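## Task

Hold the two salad hands as a pair of tongs, pinch the rye bread slice between them and raise it out of the bowl, keep it pinched while carrying it until it is above the container, lower it so it rests inside the container, then withdraw the salad hands and both arms from it.

## Robot and tools

ROBOT. Two arms, left_arm and right_arm, face each other across a table; left_arm is mounted on the +y side. The names do not match sides of any picture. Each arm has a parallel-finger gripper. Joint ranges per arm (rad): waist -3.054 to 3.054, shoulder 0.000 to 3.142, elbow 0.000 to 2.356, wrist pitch -1.571 to 1.571, wrist yaw -1.571 to 1.571, wrist roll -3.142 to 3.142. Load limits (N m): waist 17.8, shoulder 22, elbow 22, wrist pitch 5.8, wrist yaw 5.78, wrist roll 5.42; a carried object adds to the load.

FRAME. One scene frame for everything: origin at the table centre, +z up, table surface at z = +0.020 m. Positions are metres, orientations are quaternions written w first (qw, qx, qy, qz). In the gripper's own axes the fingers extend along +x and close/open along y. The reported end_effector_position sits between the finger pads, roughly 3 to 4 cm short of the fingertips. Reported hand positions may be somewhat wrong, more so at long reach.

THE ROW. Every motion command is one row of 16 numbers covering both arms, even if only one should move: x, y, z, qw, qx, qy, qz, opening for left_arm, then the same eight for right_arm. x, y, z and the quaternion are an absolute gripper pose in the scene frame (not offsets). Opening runs -1 to 1: +1 is fully open (0.088 m); empty fingers touch near -0.80, and values below that close no further. Going from open to shut takes at least about 0.5 s. To keep an arm still, resend its exact last reported position and quaternion plus the opening it should hold; to keep an orientation, repeat the same target quaternion every time rather than copying a drifted reading. A row is rejected if its target lies more than 0.6 m, along any of that gripper's current axes, from the arm's last reported position.

CONTROL. Each control step (1/30 s) the commanded pose is limited to within 70 mm and 16 degrees of the measured one; damped inverse kinematics then drives the joints, favouring position over orientation. Friction may leave the gripper short or slightly tilted, and tiny moves may do nothing, so check pose after moving and correct tilt. After an action ends an arm continues only to its last clipped pose.

TOOLS.
execute_actions {actions, pictures}: actions is a list with at most one item, or empty. Empty list: just report the state. {rows, steps}: 1 to 15 rows, steps up to 15 (default 15); each row is used for one step and the last row repeats. {steps} alone (up to 300): a wait counted from the previous result, including your reply time. pictures (bool) toggles images; they come by default. A rejected call moves nothing.
move {target, speed}: target is one 16-number row as above; every gripper travels a straight line to its pose, all finishing together in 0.5 to 10 s (stopped at 10 s if longer). speed is each path's top speed in m/s, 0.002 to 0.5, default 0.25; rotation is capped at twice that in rad/s, taking the shorter way. Openings are applied at the start. Paths ignore obstacles and the other arm; grippers may lag, stray or overshoot speed, especially with an outstretched arm. Faster moves and targets set deeper past a contact hit and press harder.
wait {seconds}: 0 to 10 s with nothing new sent; fingers still in motion keep going.
zoom_image {camera, region}: region [x0, y0, x1, y1] in pixels of that camera's last image, origin top-left, at most 504 by 504.
finished_scene {scene}: ends the current scene (give its number), irreversible; the result says whether the goal was met and gives the next task. The goal must be met and remain so.

RESULTS. The state line reads left_arm: … | right_arm: … with pose and linear/angular velocities. grip_measured is finger opening on the command scale (the last joint reading is metres); readings may be off by about 1 mm per gripper. To grasp, command an opening well below grip_measured; the lower, the tighter (about 34 N per pad max; fast closing can squeeze harder or spring open). HELD marks steps where the row was partly or wholly withheld; a pose unreachable line names an arm whose command the clearance check altered or blocked. Hand target shows where each gripper is being driven. The move: line gives the ending (done, off_target, moving, held, fault), each gripper's distance to its pose, and limits: paced means the sent pose was clipped, held means some steps were blocked and the arm may then jump faster than speed. If only one arm is named, the other finished. MOTOR HOT appears from 50 °C; at 95 °C an OVER-TEMPERATURE FAULT holds the arm, and if it does not cool within 30 to 60 s the arm loses power and goes limp. A TORQUE FAULT (joint load limit reached) stops that arm 10 s and drops the rest of the call.

CAMERAS. cam_high, cam_low, cam_left_wrist, cam_right_wrist, each 504x504, in that order; pinhole+radial calibrations are supplied and may be slightly off.

AVOID. Dropping or letting items slip, slamming, hard contacts, forceful pushes, arms colliding with or pressing on each other (mounts included), and anything leaving the table. Loose objects can be nudged occasionally by outside pushes. Robot time and reply time count, so move smoothly and efficiently.

Each tool is called after "Request:" as name(argument=value, ...) on one line, values as JSON.

## Session

Request:
execute_actions(actions=[])

Scene clock: 0.00 s of 4567.00 s.
left_arm: end_effector_position=(-0.1440, +0.2248, +0.2030) grip_measured=+0.844 end_effector_quat_wxyz=(-0.639, +0.331, -0.692, -0.060) end_effector_velocity=(-0.003, +0.001, +0.000) end_effector_angular_velocity=(-0.002, +0.013, -0.003) | right_arm: end_effector_position=(+0.0015, -0.2147, +0.2233) grip_measured=+0.852 end_effector_quat_wxyz=(+0.731, +0.026, +0.677, -0.084) end_effector_velocity=(+0.002, +0.001, -0.000) end_effector_angular_velocity=(+0.006, -0.007, +0.005)
Joint positions: left_arm=[-0.636  1.286  1.088 -1.073 -0.259 -2.74   0.08 ] | right_arm=[-0.043  1.54   1.435 -1.55   0.073  1.687  0.081]
Joint velocities: left_arm=[-0.007 -0.002 -0.002  0.007  0.007 -0.007 -0.   ] | right_arm=[-0.002 -0.002 -0.002  0.007  0.007 -0.007 -0.   ]
Motor temperatures (°C, as the motors report them): left_arm=[29 36 35 37 31 32] | right_arm=[33 32 34 33 32 29]
Heat: left arm: hottest wrist pitch 37 °C (+0.0 °C/min); right arm: hottest elbow 34 °C (+0.0 °C/min).
Hand target (left_arm): -0.144, +0.225, +0.203; +0.639, -0.331, +0.692, +0.060
Hand target (right_arm): +0.002, -0.215, +0.223; +0.731, +0.026, +0.677, -0.084
camera_calibration (this result's frames):
cam_left_wrist: T_world_to_cam=[[0.520638, -0.787374, 0.330118, 0.200256], [-0.806345, -0.326386, 0.493235, -0.115662], [-0.280614, -0.522986, -0.804824, 0.318889], [0, 0, 0, 1]] pos_world=[-0.108039, 0.286701, 0.24759]
cam_right_wrist: T_world_to_cam=[[-0.16376, -0.986175, 0.02533, -0.201782], [-0.941247, 0.163884, 0.295291, -0.006156], [-0.29536, 0.0245151, -0.955072, 0.294724], [0, 0, 0, 1]] pos_world=[0.0482114, -0.205209, 0.288411]

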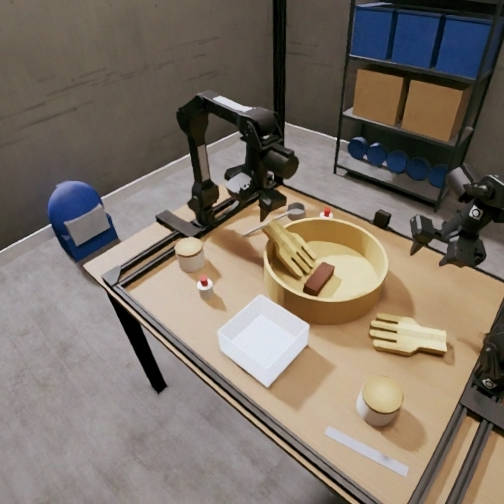

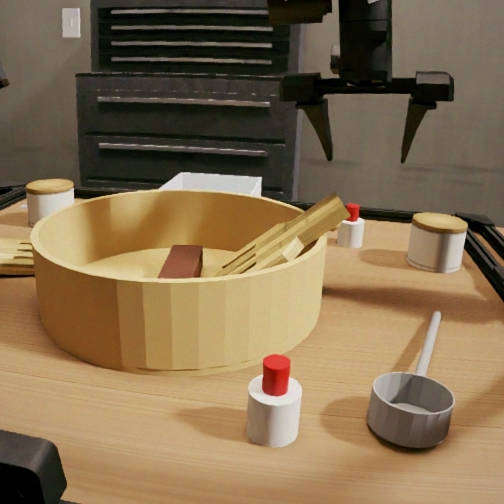

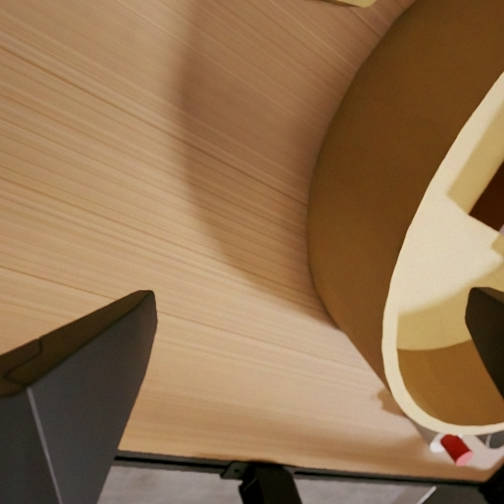

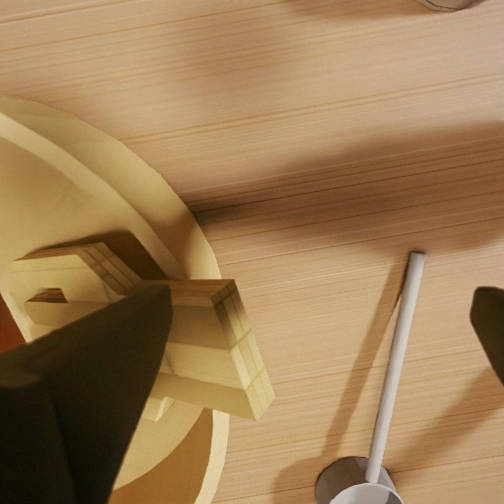

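Request:
move(target=[0.02,0.24,0.26,0.596,0.38,0.38,-0.596,0.95,-0.04,-0.15,0.29,0.596,-0.38,0.38,0.596,0.95], speed=0.4)

Request:
zoom_image(camera="cam_high", region=[240,190,470,380])

Scene clock: 3.67 s of 4567.00 s.
left_arm: end_effector_position=(+0.0191, +0.2401, +0.2581) grip_measured=+0.950 end_effector_quat_wxyz=(+0.596, +0.379, +0.382, -0.596) end_effector_velocity=(+0.002, -0.002, +0.001) end_effector_angular_velocity=(-0.009, -0.005, -0.011) | right_arm: end_effector_position=(-0.0401, -0.1501, +0.2846) grip_measured=+0.950 end_effector_quat_wxyz=(+0.595, -0.385, +0.385, +0.591) end_effector_velocity=(-0.001, -0.002, -0.001) end_effector_angular_velocity=(-0.009, +0.010, +0.022)
Joint positions: left_arm=[ 0.25   1.067  1.16  -1.24   0.106  0.224  0.086] | right_arm=[ 0.085  1.42   1.505 -1.238  0.04   0.08   0.086]
Joint velocities: left_arm=[ 0.012  0.002  0.002  0.007  0.007  0.022 -0.   ] | right_arm=[-0.007 -0.002 -0.002 -0.007 -0.022 -0.022 -0.   ]
Motor temperatures (°C, as the motors report them): left_arm=[29 36 36 37 31 32] | right_arm=[33 32 34 33 32 29]
Heat: left arm: hottest wrist pitch 37 °C (+0.0 °C/min); right arm: hottest elbow 34 °C (+0.0 °C/min).
Hand target (left_arm): +0.019, +0.239, +0.260; +0.595, +0.377, +0.381, -0.598
Hand target (right_arm): -0.040, -0.149, +0.289; +0.597, -0.380, +0.380, +0.596
Off the commanded pose (left_arm): 0.002 m, 0 deg.
Off the commanded pose (right_arm): 0.005 m, 1 deg.
move: done
camera_calibration (this result's frames):
cam_left_wrist: T_world_to_cam=[[-0.999829, 0.00692661, -0.0171358, 0.03713], [0.00806491, 0.997702, -0.0672769, -0.195171], [0.0166304, -0.0674036, -0.997587, 0.35165], [0, 0, 0, 1]] pos_world=[0.0328497, 0.218168, 0.338307]
cam_right_wrist: T_world_to_cam=[[0.998946, 0.00769265, -0.0452572, 0.0694934], [0.00601458, -0.999294, -0.0370985, -0.116057], [-0.0455106, 0.0367872, -0.998286, 0.363565], [0, 0, 0, 1]] pos_world=[-0.052176, -0.129884, 0.361782]

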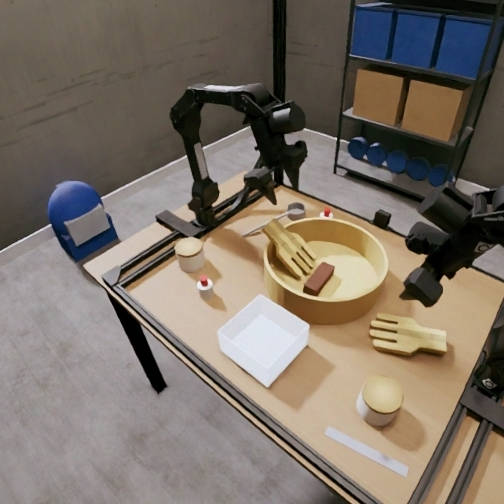

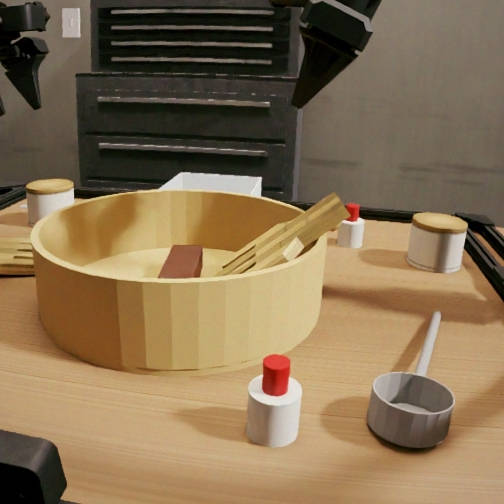

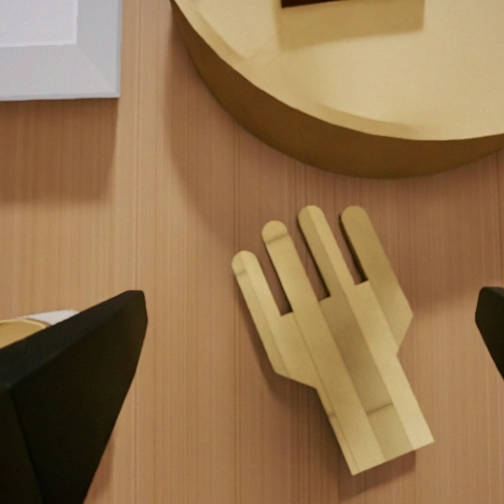

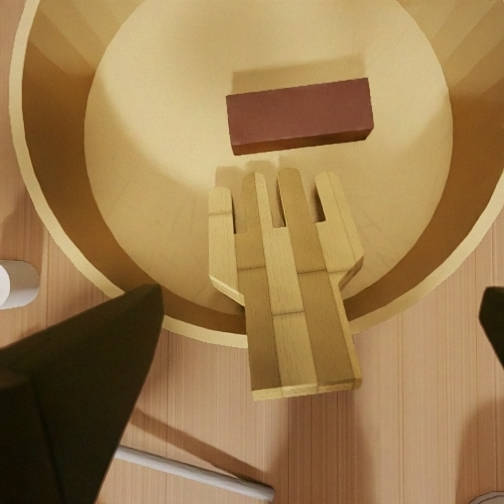

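Region (240, 190, 470, 380) of cam_high's 504x504 image, scaled by 2.191, with more detail than that image has; it fills the top 416 rows of this view, and the rest is white.

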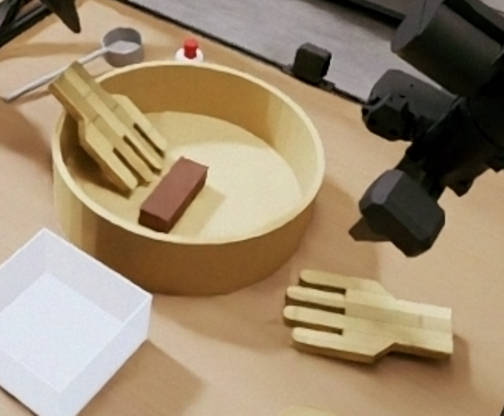

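Request:
move(target=[-0.06,0.335,0.10,0.77,0.212,0.32,-0.51,0.95,-0.031,-0.215,0.175,0.62,-0.268,0.238,0.7,0.95])

Request:
move(target=[-0.052,0.322,0.052,0.77,0.212,0.32,-0.51,0.95,-0.034,-0.186,0.133,0.62,-0.268,0.238,0.7,0.95], speed=0.1)

Scene clock: 6.27 s of 4567.00 s.
left_arm: end_effector_position=(-0.0477, +0.3218, +0.1205) grip_measured=+0.950 end_effector_quat_wxyz=(+0.700, +0.248, +0.368, -0.560) end_effector_velocity=(+0.001, +0.003, -0.001) end_effector_angular_velocity=(+0.018, -0.011, -0.016) | right_arm: end_effector_position=(-0.0314, -0.2145, +0.1785) grip_measured=+0.950 end_effector_quat_wxyz=(+0.620, -0.266, +0.238, +0.698) end_effector_velocity=(+0.001, -0.003, -0.003) end_effector_angular_velocity=(+0.008, -0.001, +0.003)
Joint positions: left_arm=[-0.763  0.473  0.386 -1.053 -0.512 -0.924  0.086] | right_arm=[-0.015  0.764  0.52  -0.492 -0.1   -0.087  0.086]
Joint velocities: left_arm=[-0.007 -0.002  0.002 -0.022  0.007  0.007 -0.   ] | right_arm=[-0.007 -0.022 -0.022  0.007 -0.007 -0.007 -0.   ]
Motor temperatures (°C, as the motors report them): left_arm=[29 36 36 37 31 32] | right_arm=[33 32 35 33 32 29]
Heat: left arm: hottest wrist pitch 37 °C (+0.0 °C/min); right arm: hottest elbow 35 °C (+9.6 °C/min).
Hand target (left_arm): -0.048, +0.321, +0.123; +0.700, +0.243, +0.368, -0.562
Hand target (right_arm): -0.031, -0.216, +0.175; +0.619, -0.267, +0.239, +0.699
Off the commanded pose (left_arm): 0.027 m, 12 deg.
Off the commanded pose (right_arm): 0.004 m, 0 deg.
move: held (left_arm); limits=held; held on 15 of 48 steps (left_arm), including the last (left_arm)
pose unreachable (left arm): on one or more control steps of this call this arm could not follow its commanded pose, so it was not sent that pose on those steps. On the call's last step it was still not sent that pose. It may still have moved: this result reports where it is.
cause: the commanded pose would bring two parts of the arm too close to each other (joints 2 (shoulder) to 6 (wrist roll) lie between them).
camera_calibration (this result's frames):
cam_left_wrist: T_world_to_cam=[[-0.968411, -0.245702, 0.0425619, 0.0429998], [-0.247577, 0.92699, -0.281772, -0.248977], [0.0297776, -0.283409, -0.958537, 0.286457], [0, 0, 0, 1]] pos_world=[-0.0285295, 0.322549, 0.202595]
cam_right_wrist: T_world_to_cam=[[0.988109, 0.147838, -0.0422404, 0.0856651], [0.114204, -0.889641, -0.442149, -0.0851315], [-0.102945, 0.432068, -0.895946, 0.32512], [0, 0, 0, 1]] pos_world=[-0.0414547, -0.228875, 0.257268]

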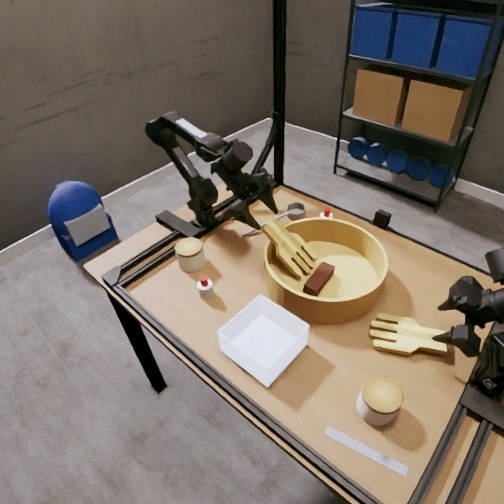

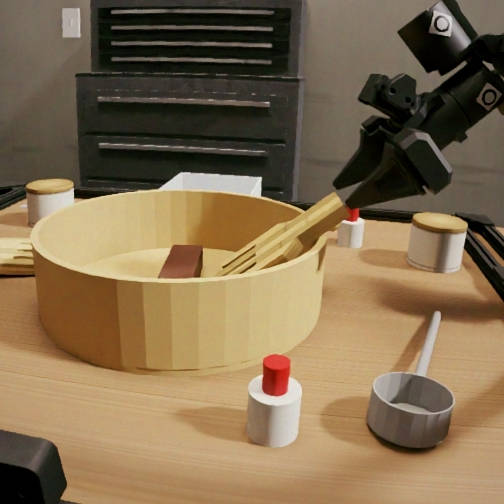

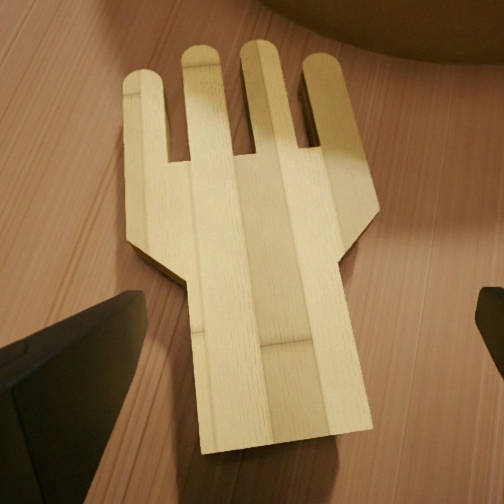

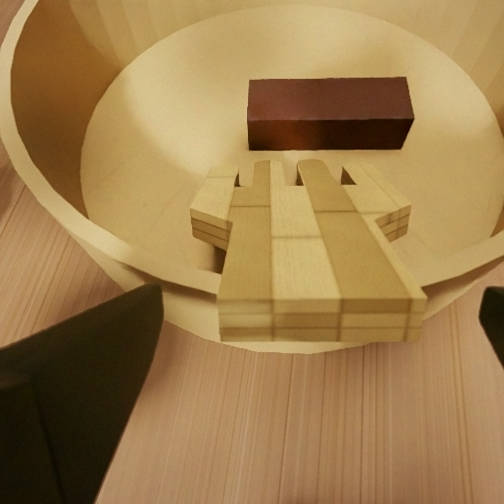

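Scene clock: 7.93 s of 4567.00 s.
left_arm: end_effector_position=(-0.0493, +0.3222, +0.1015) grip_measured=+0.950 end_effector_quat_wxyz=(+0.721, +0.234, +0.355, -0.547) end_effector_velocity=(+0.002, +0.001, -0.000) end_effector_angular_velocity=(+0.000, -0.015, -0.006) | right_arm: end_effector_position=(-0.0334, -0.1836, +0.1414) grip_measured=+0.950 end_effector_quat_wxyz=(+0.622, -0.261, +0.229, +0.702) end_effector_velocity=(+0.002, +0.005, +0.002) end_effector_angular_velocity=(+0.023, -0.010, -0.003)
Joint positions: left_arm=[-0.894  0.525  0.309 -1.012 -0.617 -1.098  0.086] | right_arm=[-0.001  0.959  0.417 -0.171 -0.091 -0.081  0.086]
Joint velocities: left_arm=[-0.002 -0.002 -0.002 -0.007 -0.007  0.007 -0.   ] | right_arm=[-0.002  0.012 -0.002  0.037  0.007 -0.007  0.   ]
Motor temperatures (°C, as the motors report them): left_arm=[29 36 36 37 31 32] | right_arm=[33 32 35 33 32 29]
Heat: left arm: hottest wrist pitch 37 °C (+0.0 °C/min); right arm: hottest elbow 35 °C (+7.6 °C/min).
Hand target (left_arm): -0.050, +0.322, +0.103; +0.720, +0.233, +0.357, -0.548
Hand target (right_arm): -0.034, -0.187, +0.133; +0.619, -0.268, +0.238, +0.699
Off the commanded pose (left_arm): 0.050 m, 9 deg.
Off the commanded pose (right_arm): 0.009 m, 1 deg.
move: held (left_arm), off_target (right_arm); limits=held; held on 29 of 43 steps (left_arm), including the last (left_arm)
pose unreachable (left arm): on one or more control steps of this call this arm could not follow its commanded pose, so it was not sent that pose on those steps. On the call's last step it was still not sent that pose. It may still have moved: this result reports where it is.
cause: the commanded pose would bring two parts of the arm too close to each other (joints 3 (elbow) to 6 (wrist roll) lie between them).
camera_calibration (this result's frames):
cam_left_wrist: T_world_to_cam=[[-0.957345, -0.287524, 0.0286378, 0.0577973], [-0.281337, 0.90495, -0.319241, -0.245901], [0.0658735, -0.313681, -0.947241, 0.27881], [0, 0, 0, 1]] pos_world=[-0.0322154, 0.326604, 0.183944]
cam_right_wrist: T_world_to_cam=[[0.98767, 0.152055, -0.037252, 0.0815539], [0.117975, -0.879333, -0.461363, -0.0691043], [-0.10291, 0.45128, -0.886429, 0.280514], [0, 0, 0, 1]] pos_world=[-0.0435281, -0.199757, 0.219812]

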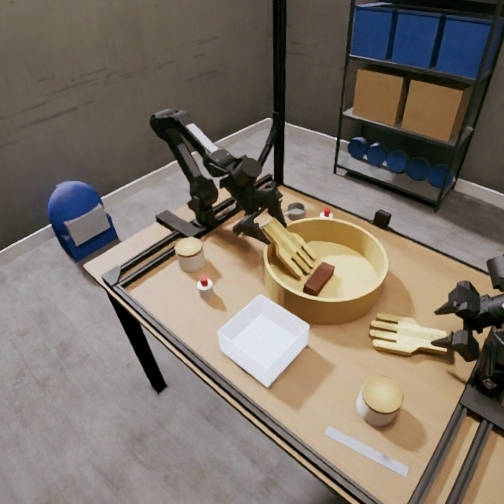

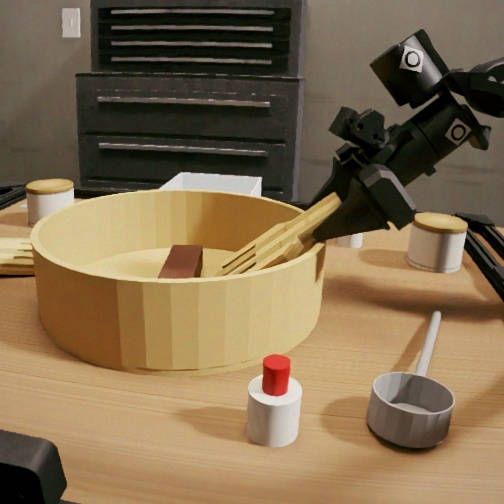

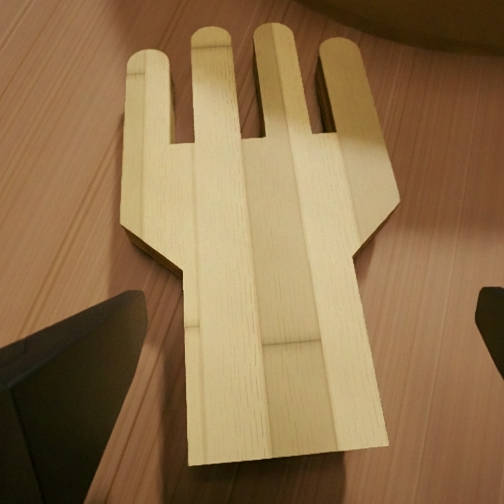

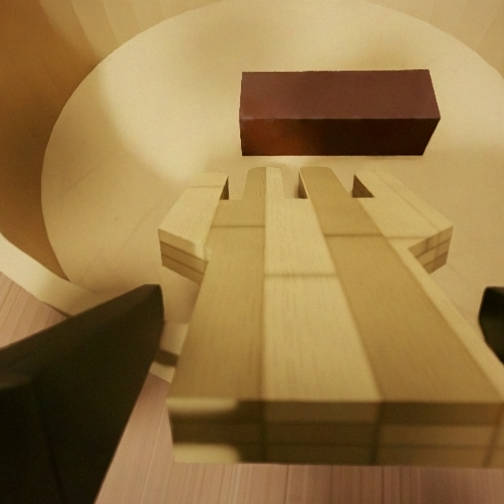

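Request:
move(target=[-0.043,0.31,0.11,0.682,0.317,0.479,-0.452,0.95,-0.034,-0.182,0.137,0.62,-0.268,0.238,0.7,0.7])

Request:
move(target=[-0.043,0.314,0.056,0.682,0.317,0.479,-0.452,0.95,-0.034,-0.182,0.137,0.62,-0.268,0.238,0.7,-1], speed=0.1)

Scene clock: 9.77 s of 4567.00 s.
left_arm: end_effector_position=(-0.0425, +0.3117, +0.1079) grip_measured=+0.950 end_effector_quat_wxyz=(+0.683, +0.317, +0.478, -0.452) end_effector_velocity=(+0.001, +0.000, +0.000) end_effector_angular_velocity=(+0.017, -0.005, -0.010) | right_arm: end_effector_position=(-0.0329, -0.1812, +0.1410) grip_measured=+0.700 end_effector_quat_wxyz=(+0.623, -0.262, +0.230, +0.700) end_effector_velocity=(-0.003, +0.000, -0.000) end_effector_angular_velocity=(+0.003, +0.009, +0.019)
Joint positions: left_arm=[-0.41   0.819  0.498 -1.006 -0.252 -0.781  0.086] | right_arm=[-0.001  0.976  0.424 -0.165 -0.087 -0.081  0.073]
Joint velocities: left_arm=[ 0.012  0.012  0.007 -0.007  0.007  0.022  0.   ] | right_arm=[-0.002  0.002 -0.002  0.007 -0.022 -0.007  0.   ]
Motor temperatures (°C, as the motors report them): left_arm=[29 36 37 37 31 32] | right_arm=[33 32 35 33 32 29]
Heat: left arm: hottest elbow 37 °C (+0.0 °C/min); right arm: hottest elbow 35 °C (+6.1 °C/min).
Hand target (left_arm): -0.044, +0.310, +0.110; +0.682, +0.316, +0.480, -0.453
Hand target (right_arm): -0.034, -0.182, +0.137; +0.619, -0.268, +0.237, +0.699
Off the commanded pose (left_arm): 0.003 m, 0 deg.
Off the commanded pose (right_arm): 0.004 m, 1 deg.
move: done
camera_calibration (this result's frames):
cam_left_wrist: T_world_to_cam=[[-0.924558, -0.38046, -0.0210453, 0.0968631], [-0.38085, 0.924435, 0.0193298, -0.279267], [0.0121008, 0.0258866, -0.999592, 0.178651], [0, 0, 0, 1]] pos_world=[-0.0189648, 0.290392, 0.186015]
cam_right_wrist: T_world_to_cam=[[0.988164, 0.149199, -0.0356488, 0.0799805], [0.116571, -0.881424, -0.457714, -0.0681817], [-0.0997124, 0.448141, -0.888384, 0.278896], [0, 0, 0, 1]] pos_world=[-0.0432765, -0.197015, 0.219411]

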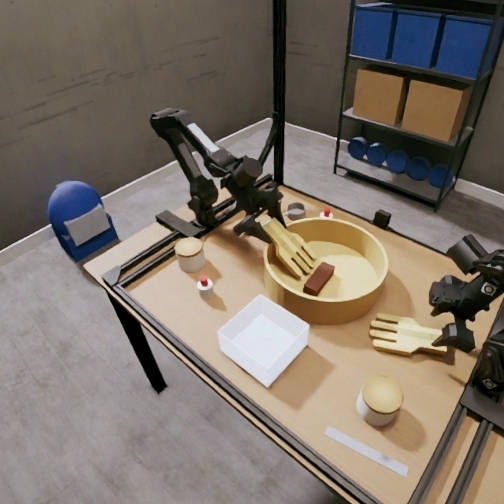

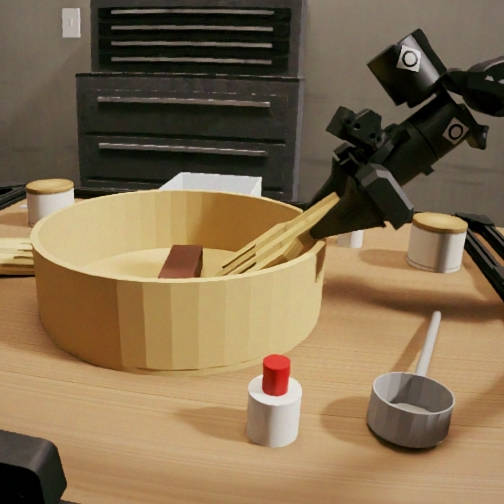

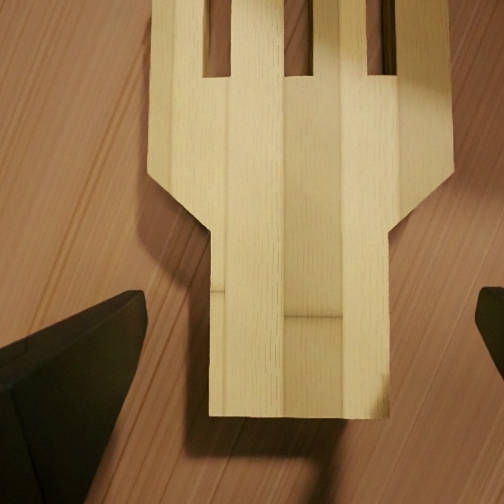

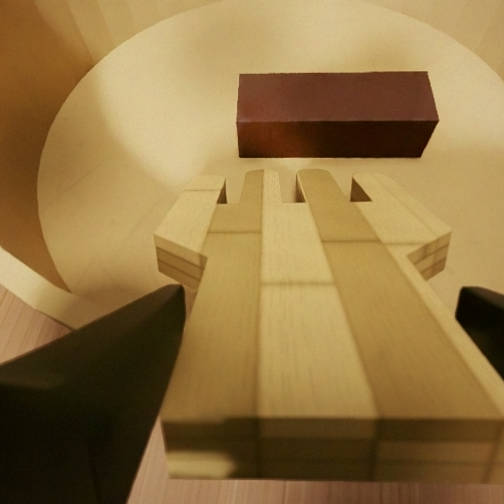

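Scene clock: 10.77 s of 4567.00 s.
left_arm: end_effector_position=(-0.0436, +0.3119, +0.0603) grip_measured=+0.950 end_effector_quat_wxyz=(+0.683, +0.312, +0.478, -0.455) end_effector_velocity=(+0.002, +0.001, -0.005) end_effector_angular_velocity=(+0.003, -0.007, +0.011) | right_arm: end_effector_position=(-0.0330, -0.1812, +0.1405) grip_measured=+0.404 end_effector_quat_wxyz=(+0.622, -0.263, +0.231, +0.700) end_effector_velocity=(-0.000, -0.001, +0.000) end_effector_angular_velocity=(-0.003, +0.010, -0.002)
Joint positions: left_arm=[-0.417  0.864  0.316 -0.768 -0.251 -0.788  0.086] | right_arm=[-0.     0.978  0.425 -0.166 -0.087 -0.082  0.059]
Joint velocities: left_arm=[ 0.002  0.012 -0.017  0.022 -0.007 -0.007 -0.   ] | right_arm=[-0.002 -0.002  0.002 -0.007 -0.007  0.007 -0.   ]
Motor temperatures (°C, as the motors report them): left_arm=[29 36 37 37 31 32] | right_arm=[33 32 35 34 32 29]
Heat: left arm: hottest elbow 37 °C (+0.0 °C/min); right arm: hottest elbow 35 °C (+5.6 °C/min).
Hand target (left_arm): -0.043, +0.315, +0.056; +0.682, +0.317, +0.479, -0.452
Hand target (right_arm): -0.034, -0.182, +0.137; +0.619, -0.268, +0.238, +0.699
Off the commanded pose (left_arm): 0.005 m, 1 deg.
Off the commanded pose (right_arm): 0.004 m, 1 deg.
move: done
camera_calibration (this result's frames):
cam_left_wrist: T_world_to_cam=[[-0.924592, -0.380809, -0.0107385, 0.0944352], [-0.380925, 0.924522, 0.0124508, -0.278521], [0.00518667, 0.0156024, -0.999865, 0.133969], [0, 0, 0, 1]] pos_world=[-0.0194765, 0.291371, 0.138433]
cam_right_wrist: T_world_to_cam=[[0.988053, 0.149991, -0.0354165, 0.0801805], [0.117609, -0.882336, -0.455687, -0.0688252], [-0.0995984, 0.446078, -0.889435, 0.27827], [0, 0, 0, 1]] pos_world=[-0.0434129, -0.196883, 0.21898]

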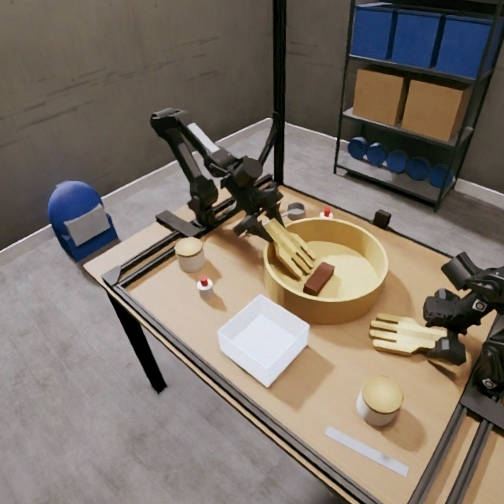

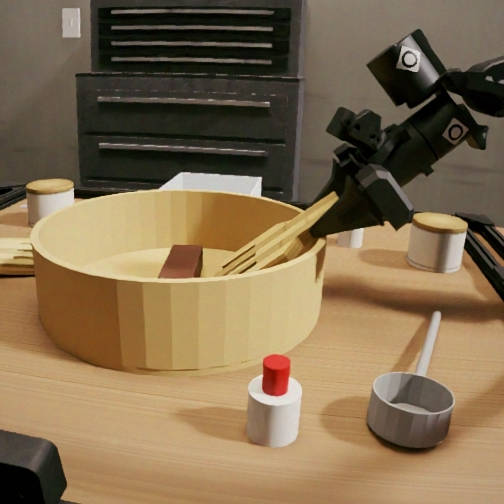

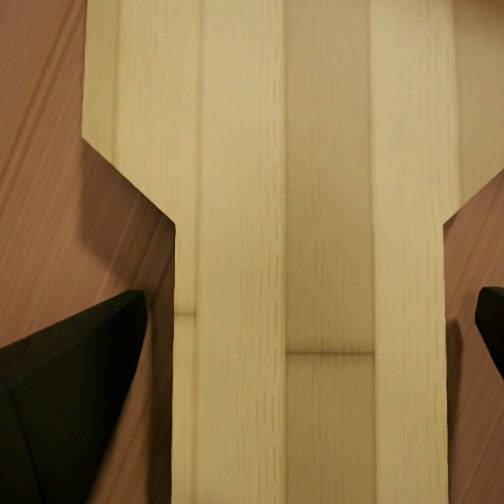

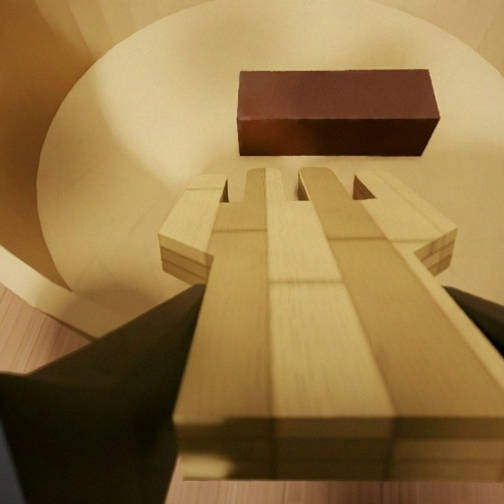

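Request:
move(target=[-0.043,0.314,0.057,0.682,0.317,0.479,-0.452,-1,-0.034,-0.182,0.14,0.62,-0.268,0.238,0.7,-1])

Request:
move(target=[-0.043,0.29,0.19,0.579,0.406,0.406,-0.579,-1,-0.034,-0.182,0.14,0.62,-0.268,0.238,0.7,-1])

Request:
move(target=[-0.05,0.165,0.20,0.406,0.579,0.579,-0.406,-1,-0.034,-0.182,0.14,0.62,-0.268,0.238,0.7,-1], speed=0.2)

Scene clock: 12.07 s of 4567.00 s.
left_arm: end_effector_position=(-0.0434, +0.3119, +0.0598) grip_measured=+0.392 end_effector_quat_wxyz=(+0.684, +0.312, +0.478, -0.454) end_effector_velocity=(+0.003, +0.004, -0.001) end_effector_angular_velocity=(+0.016, -0.013, +0.006) | right_arm: end_effector_position=(-0.0330, -0.1815, +0.1412) grip_measured=+0.404 end_effector_quat_wxyz=(+0.621, -0.265, +0.233, +0.699) end_effector_velocity=(-0.003, -0.003, -0.002) end_effector_angular_velocity=(-0.016, +0.009, +0.019)
Joint positions: left_arm=[-0.417  0.866  0.315 -0.766 -0.253 -0.788  0.058] | right_arm=[-0.     0.978  0.432 -0.178 -0.087 -0.082  0.059]
Joint velocities: left_arm=[-0.002 -0.002 -0.002 -0.022 -0.007 -0.007 -0.   ] | right_arm=[-0.002 -0.002  0.002 -0.022 -0.022 -0.007 -0.   ]
Motor temperatures (°C, as the motors report them): left_arm=[29 36 37 37 31 32] | right_arm=[33 32 35 34 32 29]
Heat: left arm: hottest elbow 37 °C (+0.0 °C/min); right arm: hottest elbow 35 °C (+5.0 °C/min).
Hand target (left_arm): -0.043, +0.314, +0.057; +0.682, +0.317, +0.479, -0.452
Hand target (right_arm): -0.034, -0.182, +0.140; +0.619, -0.268, +0.238, +0.699
Off the commanded pose (left_arm): 0.003 m, 1 deg.
Off the commanded pose (right_arm): 0.002 m, 1 deg.
move: done
camera_calibration (this result's frames):
cam_left_wrist: T_world_to_cam=[[-0.924463, -0.381063, -0.0126069, 0.0948362], [-0.381211, 0.924401, 0.0127042, -0.278475], [0.00681269, 0.0165505, -0.99984, 0.133268], [0, 0, 0, 1]] pos_world=[-0.0193929, 0.291355, 0.13798]
cam_right_wrist: T_world_to_cam=[[0.988053, 0.149786, -0.0362757, 0.0803343], [0.117608, -0.884929, -0.450631, -0.0699445], [-0.0995997, 0.440981, -0.891973, 0.27847], [0, 0, 0, 1]] pos_world=[-0.0434129, -0.196729, 0.219783]

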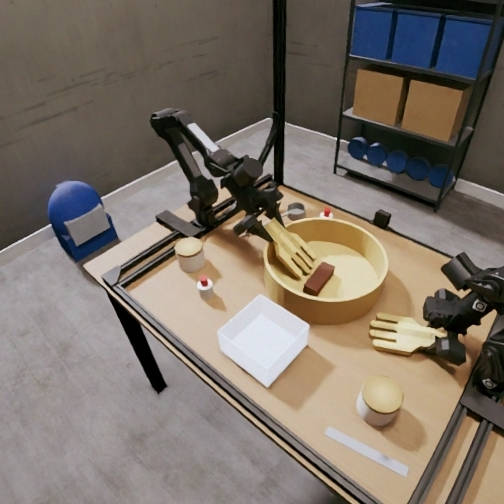

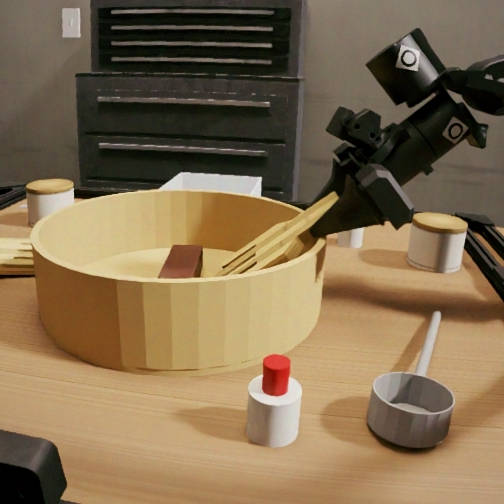

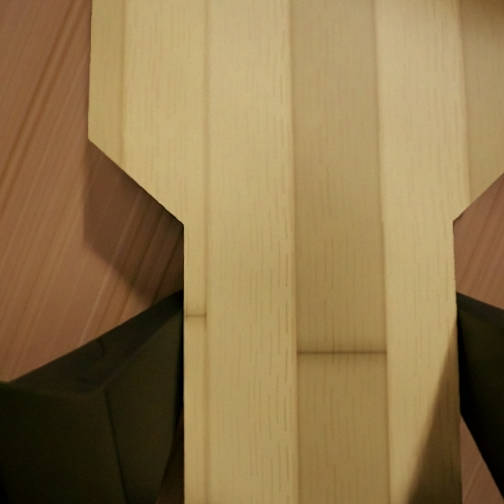

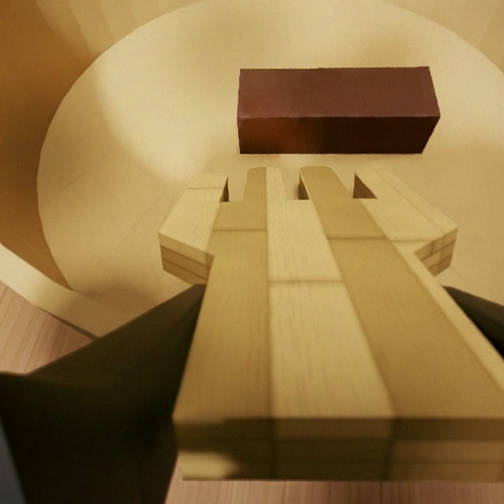

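Scene clock: 13.43 s of 4567.00 s.
left_arm: end_effector_position=(-0.0430, +0.2912, +0.1850) grip_measured=+0.392 end_effector_quat_wxyz=(+0.578, +0.410, +0.408, -0.575) end_effector_velocity=(+0.003, +0.001, +0.004) end_effector_angular_velocity=(+0.006, -0.011, +0.008) | right_arm: end_effector_position=(-0.0330, -0.1815, +0.1414) grip_measured=+0.403 end_effector_quat_wxyz=(+0.621, -0.265, +0.233, +0.699) end_effector_velocity=(-0.000, -0.001, -0.001) end_effector_angular_velocity=(-0.008, +0.010, -0.002)
Joint positions: left_arm=[-0.202  0.867  0.815 -1.189 -0.072 -0.191  0.058] | right_arm=[-0.     0.978  0.432 -0.179 -0.087 -0.082  0.059]
Joint velocities: left_arm=[ 0.012  0.002  0.017 -0.022 -0.007  0.007 -0.   ] | right_arm=[-0.002  0.002  0.002 -0.007 -0.007  0.007 -0.   ]
Motor temperatures (°C, as the motors report them): left_arm=[29 36 37 37 31 32] | right_arm=[33 32 35 34 32 29]
Heat: left arm: hottest elbow 37 °C (+0.0 °C/min); right arm: hottest elbow 35 °C (+4.5 °C/min).
Hand target (left_arm): -0.044, +0.289, +0.190; +0.579, +0.405, +0.406, -0.579
Hand target (right_arm): -0.034, -0.182, +0.140; +0.619, -0.267, +0.237, +0.699
Off the commanded pose (left_arm): 0.005 m, 1 deg.
Off the commanded pose (right_arm): 0.002 m, 1 deg.
move: done
camera_calibration (this result's frames):
cam_left_wrist: T_world_to_cam=[[-0.999648, 0.0098258, -0.0246408, -0.0259436], [0.00905469, 0.999472, 0.031213, -0.269228], [0.0249344, 0.0309789, -0.999209, 0.255305], [0, 0, 0, 1]] pos_world=[-0.0298626, 0.261432, 0.262867]
cam_right_wrist: T_world_to_cam=[[0.988053, 0.149786, -0.0362757, 0.0803322], [0.117608, -0.884929, -0.450631, -0.0698106], [-0.0995997, 0.440981, -0.891973, 0.278608], [0, 0, 0, 1]] pos_world=[-0.0434128, -0.196671, 0.219966]

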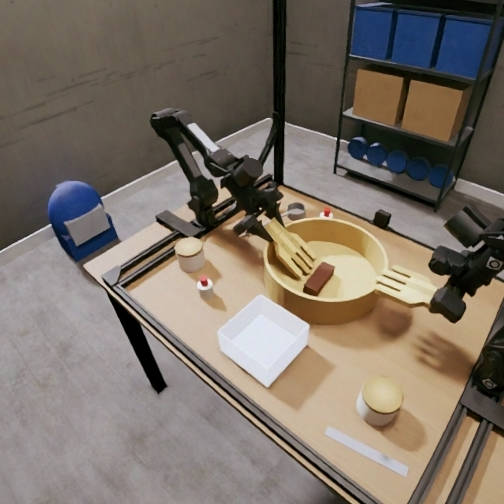

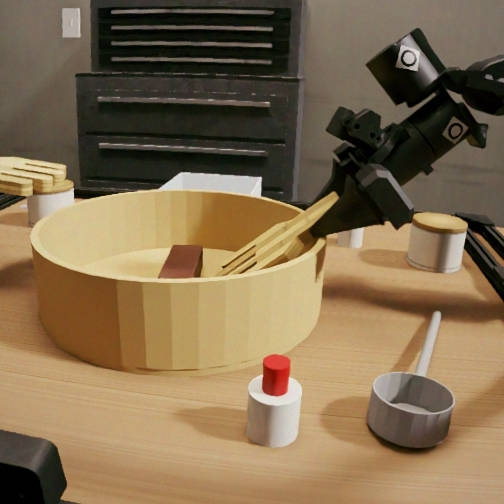

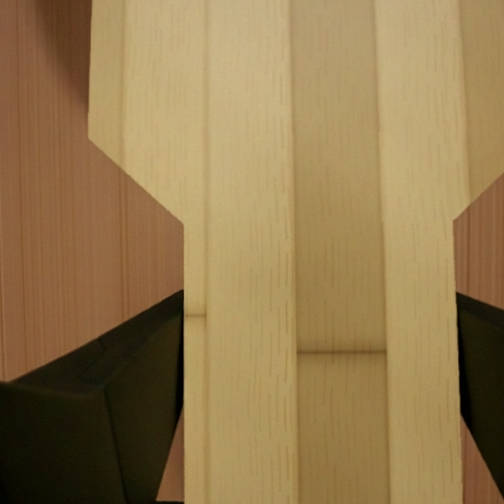

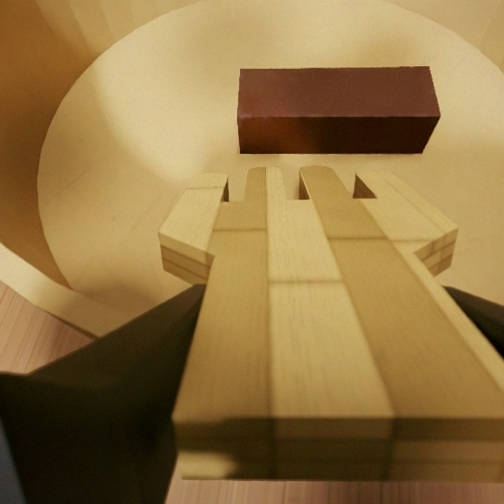

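Scene clock: 15.57 s of 4567.00 s.
left_arm: end_effector_position=(-0.0501, +0.1681, +0.1988) grip_measured=+0.392 end_effector_quat_wxyz=(+0.451, +0.541, +0.547, -0.453) end_effector_velocity=(-0.000, -0.004, +0.000) end_effector_angular_velocity=(-0.013, -0.005, -0.011) | right_arm: end_effector_position=(-0.0331, -0.1815, +0.1413) grip_measured=+0.402 end_effector_quat_wxyz=(+0.621, -0.265, +0.233, +0.699) end_effector_velocity=(-0.000, -0.002, -0.001) end_effector_angular_velocity=(-0.007, -0.001, +0.008)
Joint positions: left_arm=[-0.091  1.795  1.607 -1.566  0.025 -0.092  0.058] | right_arm=[ 0.     0.978  0.432 -0.179 -0.087 -0.082  0.059]
Joint velocities: left_arm=[-0.002  0.007  0.012  0.007 -0.007  0.007 -0.   ] | right_arm=[-0.002 -0.002 -0.002 -0.007 -0.007 -0.007 -0.   ]
Motor temperatures (°C, as the motors report them): left_arm=[29 36 37 37 31 32] | right_arm=[33 32 36 34 32 29]
Heat: left arm: hottest elbow 37 °C (+0.0 °C/min); right arm: hottest elbow 36 °C (+7.7 °C/min).
Hand target (left_arm): -0.050, +0.165, +0.200; +0.450, +0.538, +0.548, -0.455
Hand target (right_arm): -0.034, -0.182, +0.140; +0.619, -0.268, +0.238, +0.699
Off the commanded pose (left_arm): 0.003 m, 9 deg.
Off the commanded pose (right_arm): 0.002 m, 1 deg.
joint sent to its limit (left arm) — the command would take joint 4 (wrist pitch) past its lower limit, so that joint was sent only as far as its limit.
move: off_target (left_arm)
camera_calibration (this result's frames):
cam_left_wrist: T_world_to_cam=[[-0.999867, 0.0159615, -0.00335711, -0.0368079], [0.0118282, 0.851281, 0.524577, -0.21961], [0.0112309, 0.524468, -0.851356, 0.159965], [0, 0, 0, 1]] pos_world=[-0.036002, 0.103641, 0.251266]
cam_right_wrist: T_world_to_cam=[[0.987996, 0.150135, -0.0363902, 0.0805172], [0.117946, -0.885228, -0.449956, -0.0700622], [-0.0997679, 0.440262, -0.892309, 0.278393], [0, 0, 0, 1]] pos_world=[-0.0435123, -0.196676, 0.219818]

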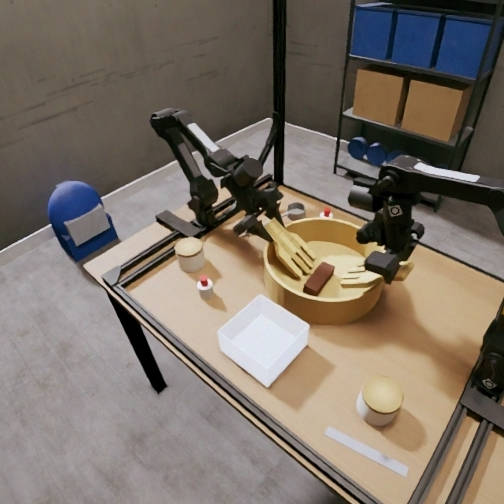

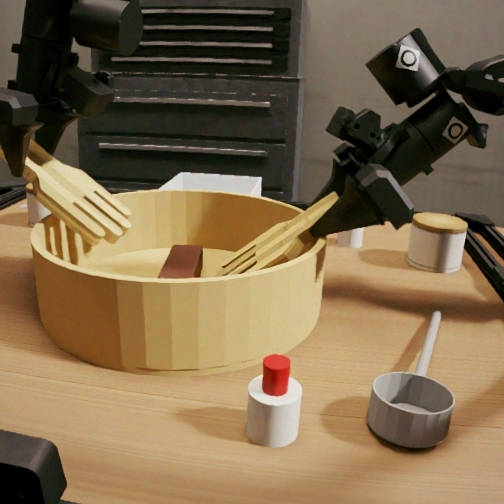

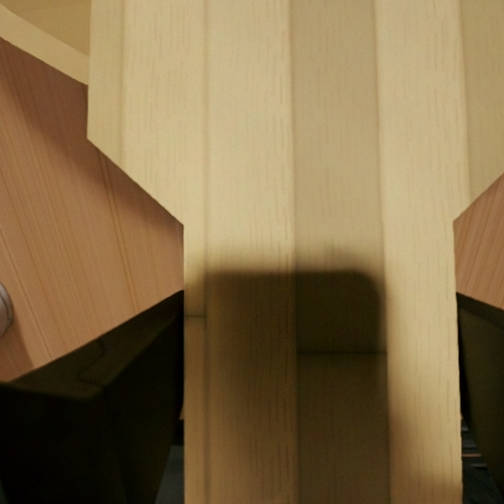

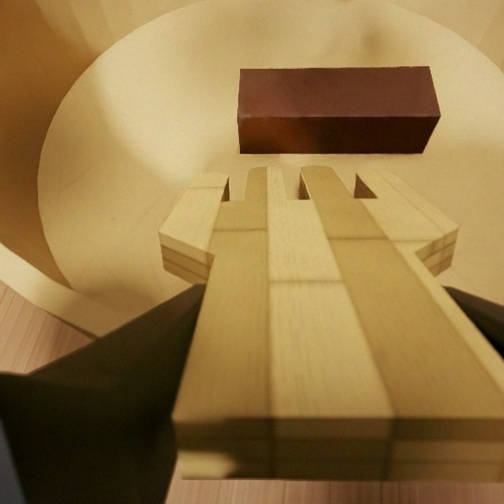

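Request:
move(target=[-0.05,0.152,0.152,0.406,0.579,0.579,-0.406,-1,-0.034,-0.182,0.14,0.62,-0.268,0.238,0.7,-1], speed=0.08)

Scene clock: 17.20 s of 4567.00 s.
left_arm: end_effector_position=(-0.0523, +0.1466, +0.1623) grip_measured=+0.392 end_effector_quat_wxyz=(+0.422, +0.567, +0.562, -0.430) end_effector_velocity=(+0.000, +0.001, -0.003) end_effector_angular_velocity=(+0.016, -0.015, +0.017) | right_arm: end_effector_position=(-0.0331, -0.1815, +0.1413) grip_measured=+0.402 end_effector_quat_wxyz=(+0.621, -0.265, +0.233, +0.699) end_effector_velocity=(-0.000, -0.002, -0.001) end_effector_angular_velocity=(-0.008, +0.010, -0.002)
Joint positions: left_arm=[-0.091  1.961  1.663 -1.55   0.026 -0.075  0.058] | right_arm=[ 0.     0.978  0.432 -0.179 -0.087 -0.082  0.059]
Joint velocities: left_arm=[-0.002  0.012  0.002 -0.007 -0.007 -0.022 -0.   ] | right_arm=[-0.002 -0.002 -0.002 -0.007 -0.007  0.007 -0.   ]
Motor temperatures (°C, as the motors report them): left_arm=[29 36 37 37 31 32] | right_arm=[33 32 36 34 32 29]
Heat: left arm: hottest elbow 37 °C (+0.0 °C/min); right arm: hottest elbow 36 °C (+7.0 °C/min).
Hand target (left_arm): -0.050, +0.152, +0.153; +0.408, +0.577, +0.578, -0.408
Hand target (right_arm): -0.034, -0.182, +0.140; +0.619, -0.268, +0.238, +0.699
Off the commanded pose (left_arm): 0.012 m, 4 deg.
Off the commanded pose (right_arm): 0.002 m, 1 deg.
joint sent to its limit (left arm) — the command would take joint 4 (wrist pitch) past its lower limit, so that joint was sent only as far as its limit.
move: off_target (left_arm)
camera_calibration (this result's frames):
cam_left_wrist: T_world_to_cam=[[-0.999433, 0.0332858, -0.00498799, -0.0410306], [0.0235568, 0.797629, 0.602688, -0.18641], [0.0240395, 0.602229, -0.797961, 0.120828], [0, 0, 0, 1]] pos_world=[-0.0395207, 0.0772855, 0.208559]
cam_right_wrist: T_world_to_cam=[[0.987996, 0.150135, -0.0363902, 0.0805172], [0.117946, -0.885228, -0.449956, -0.0700622], [-0.0997679, 0.440262, -0.892309, 0.278393], [0, 0, 0, 1]] pos_world=[-0.0435123, -0.196676, 0.219818]

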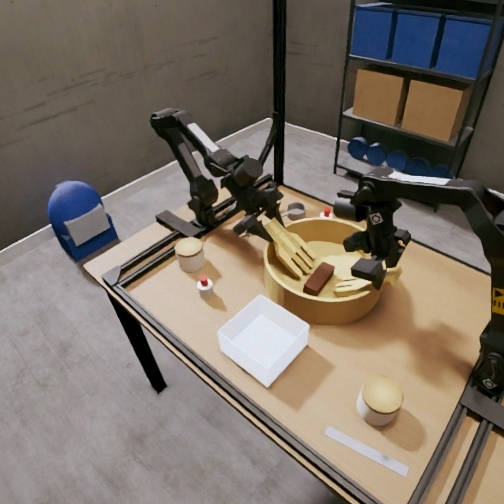

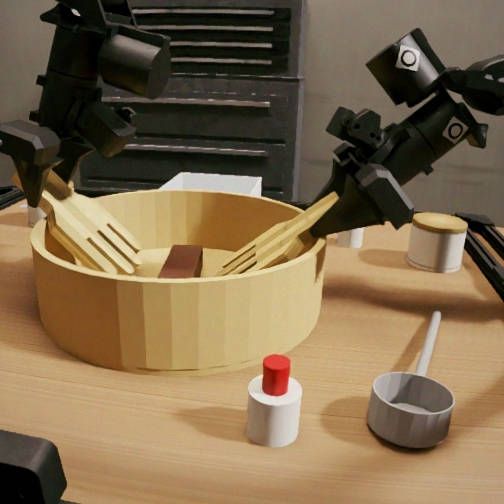

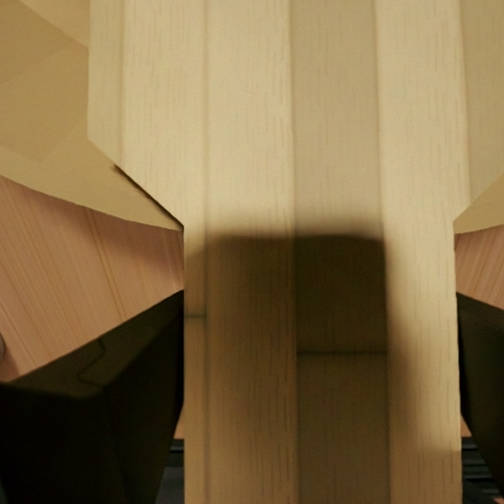

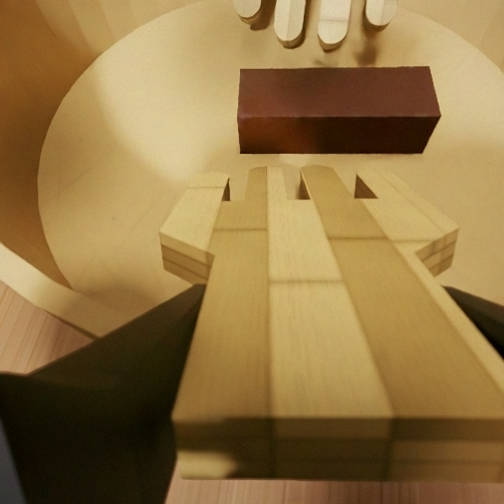

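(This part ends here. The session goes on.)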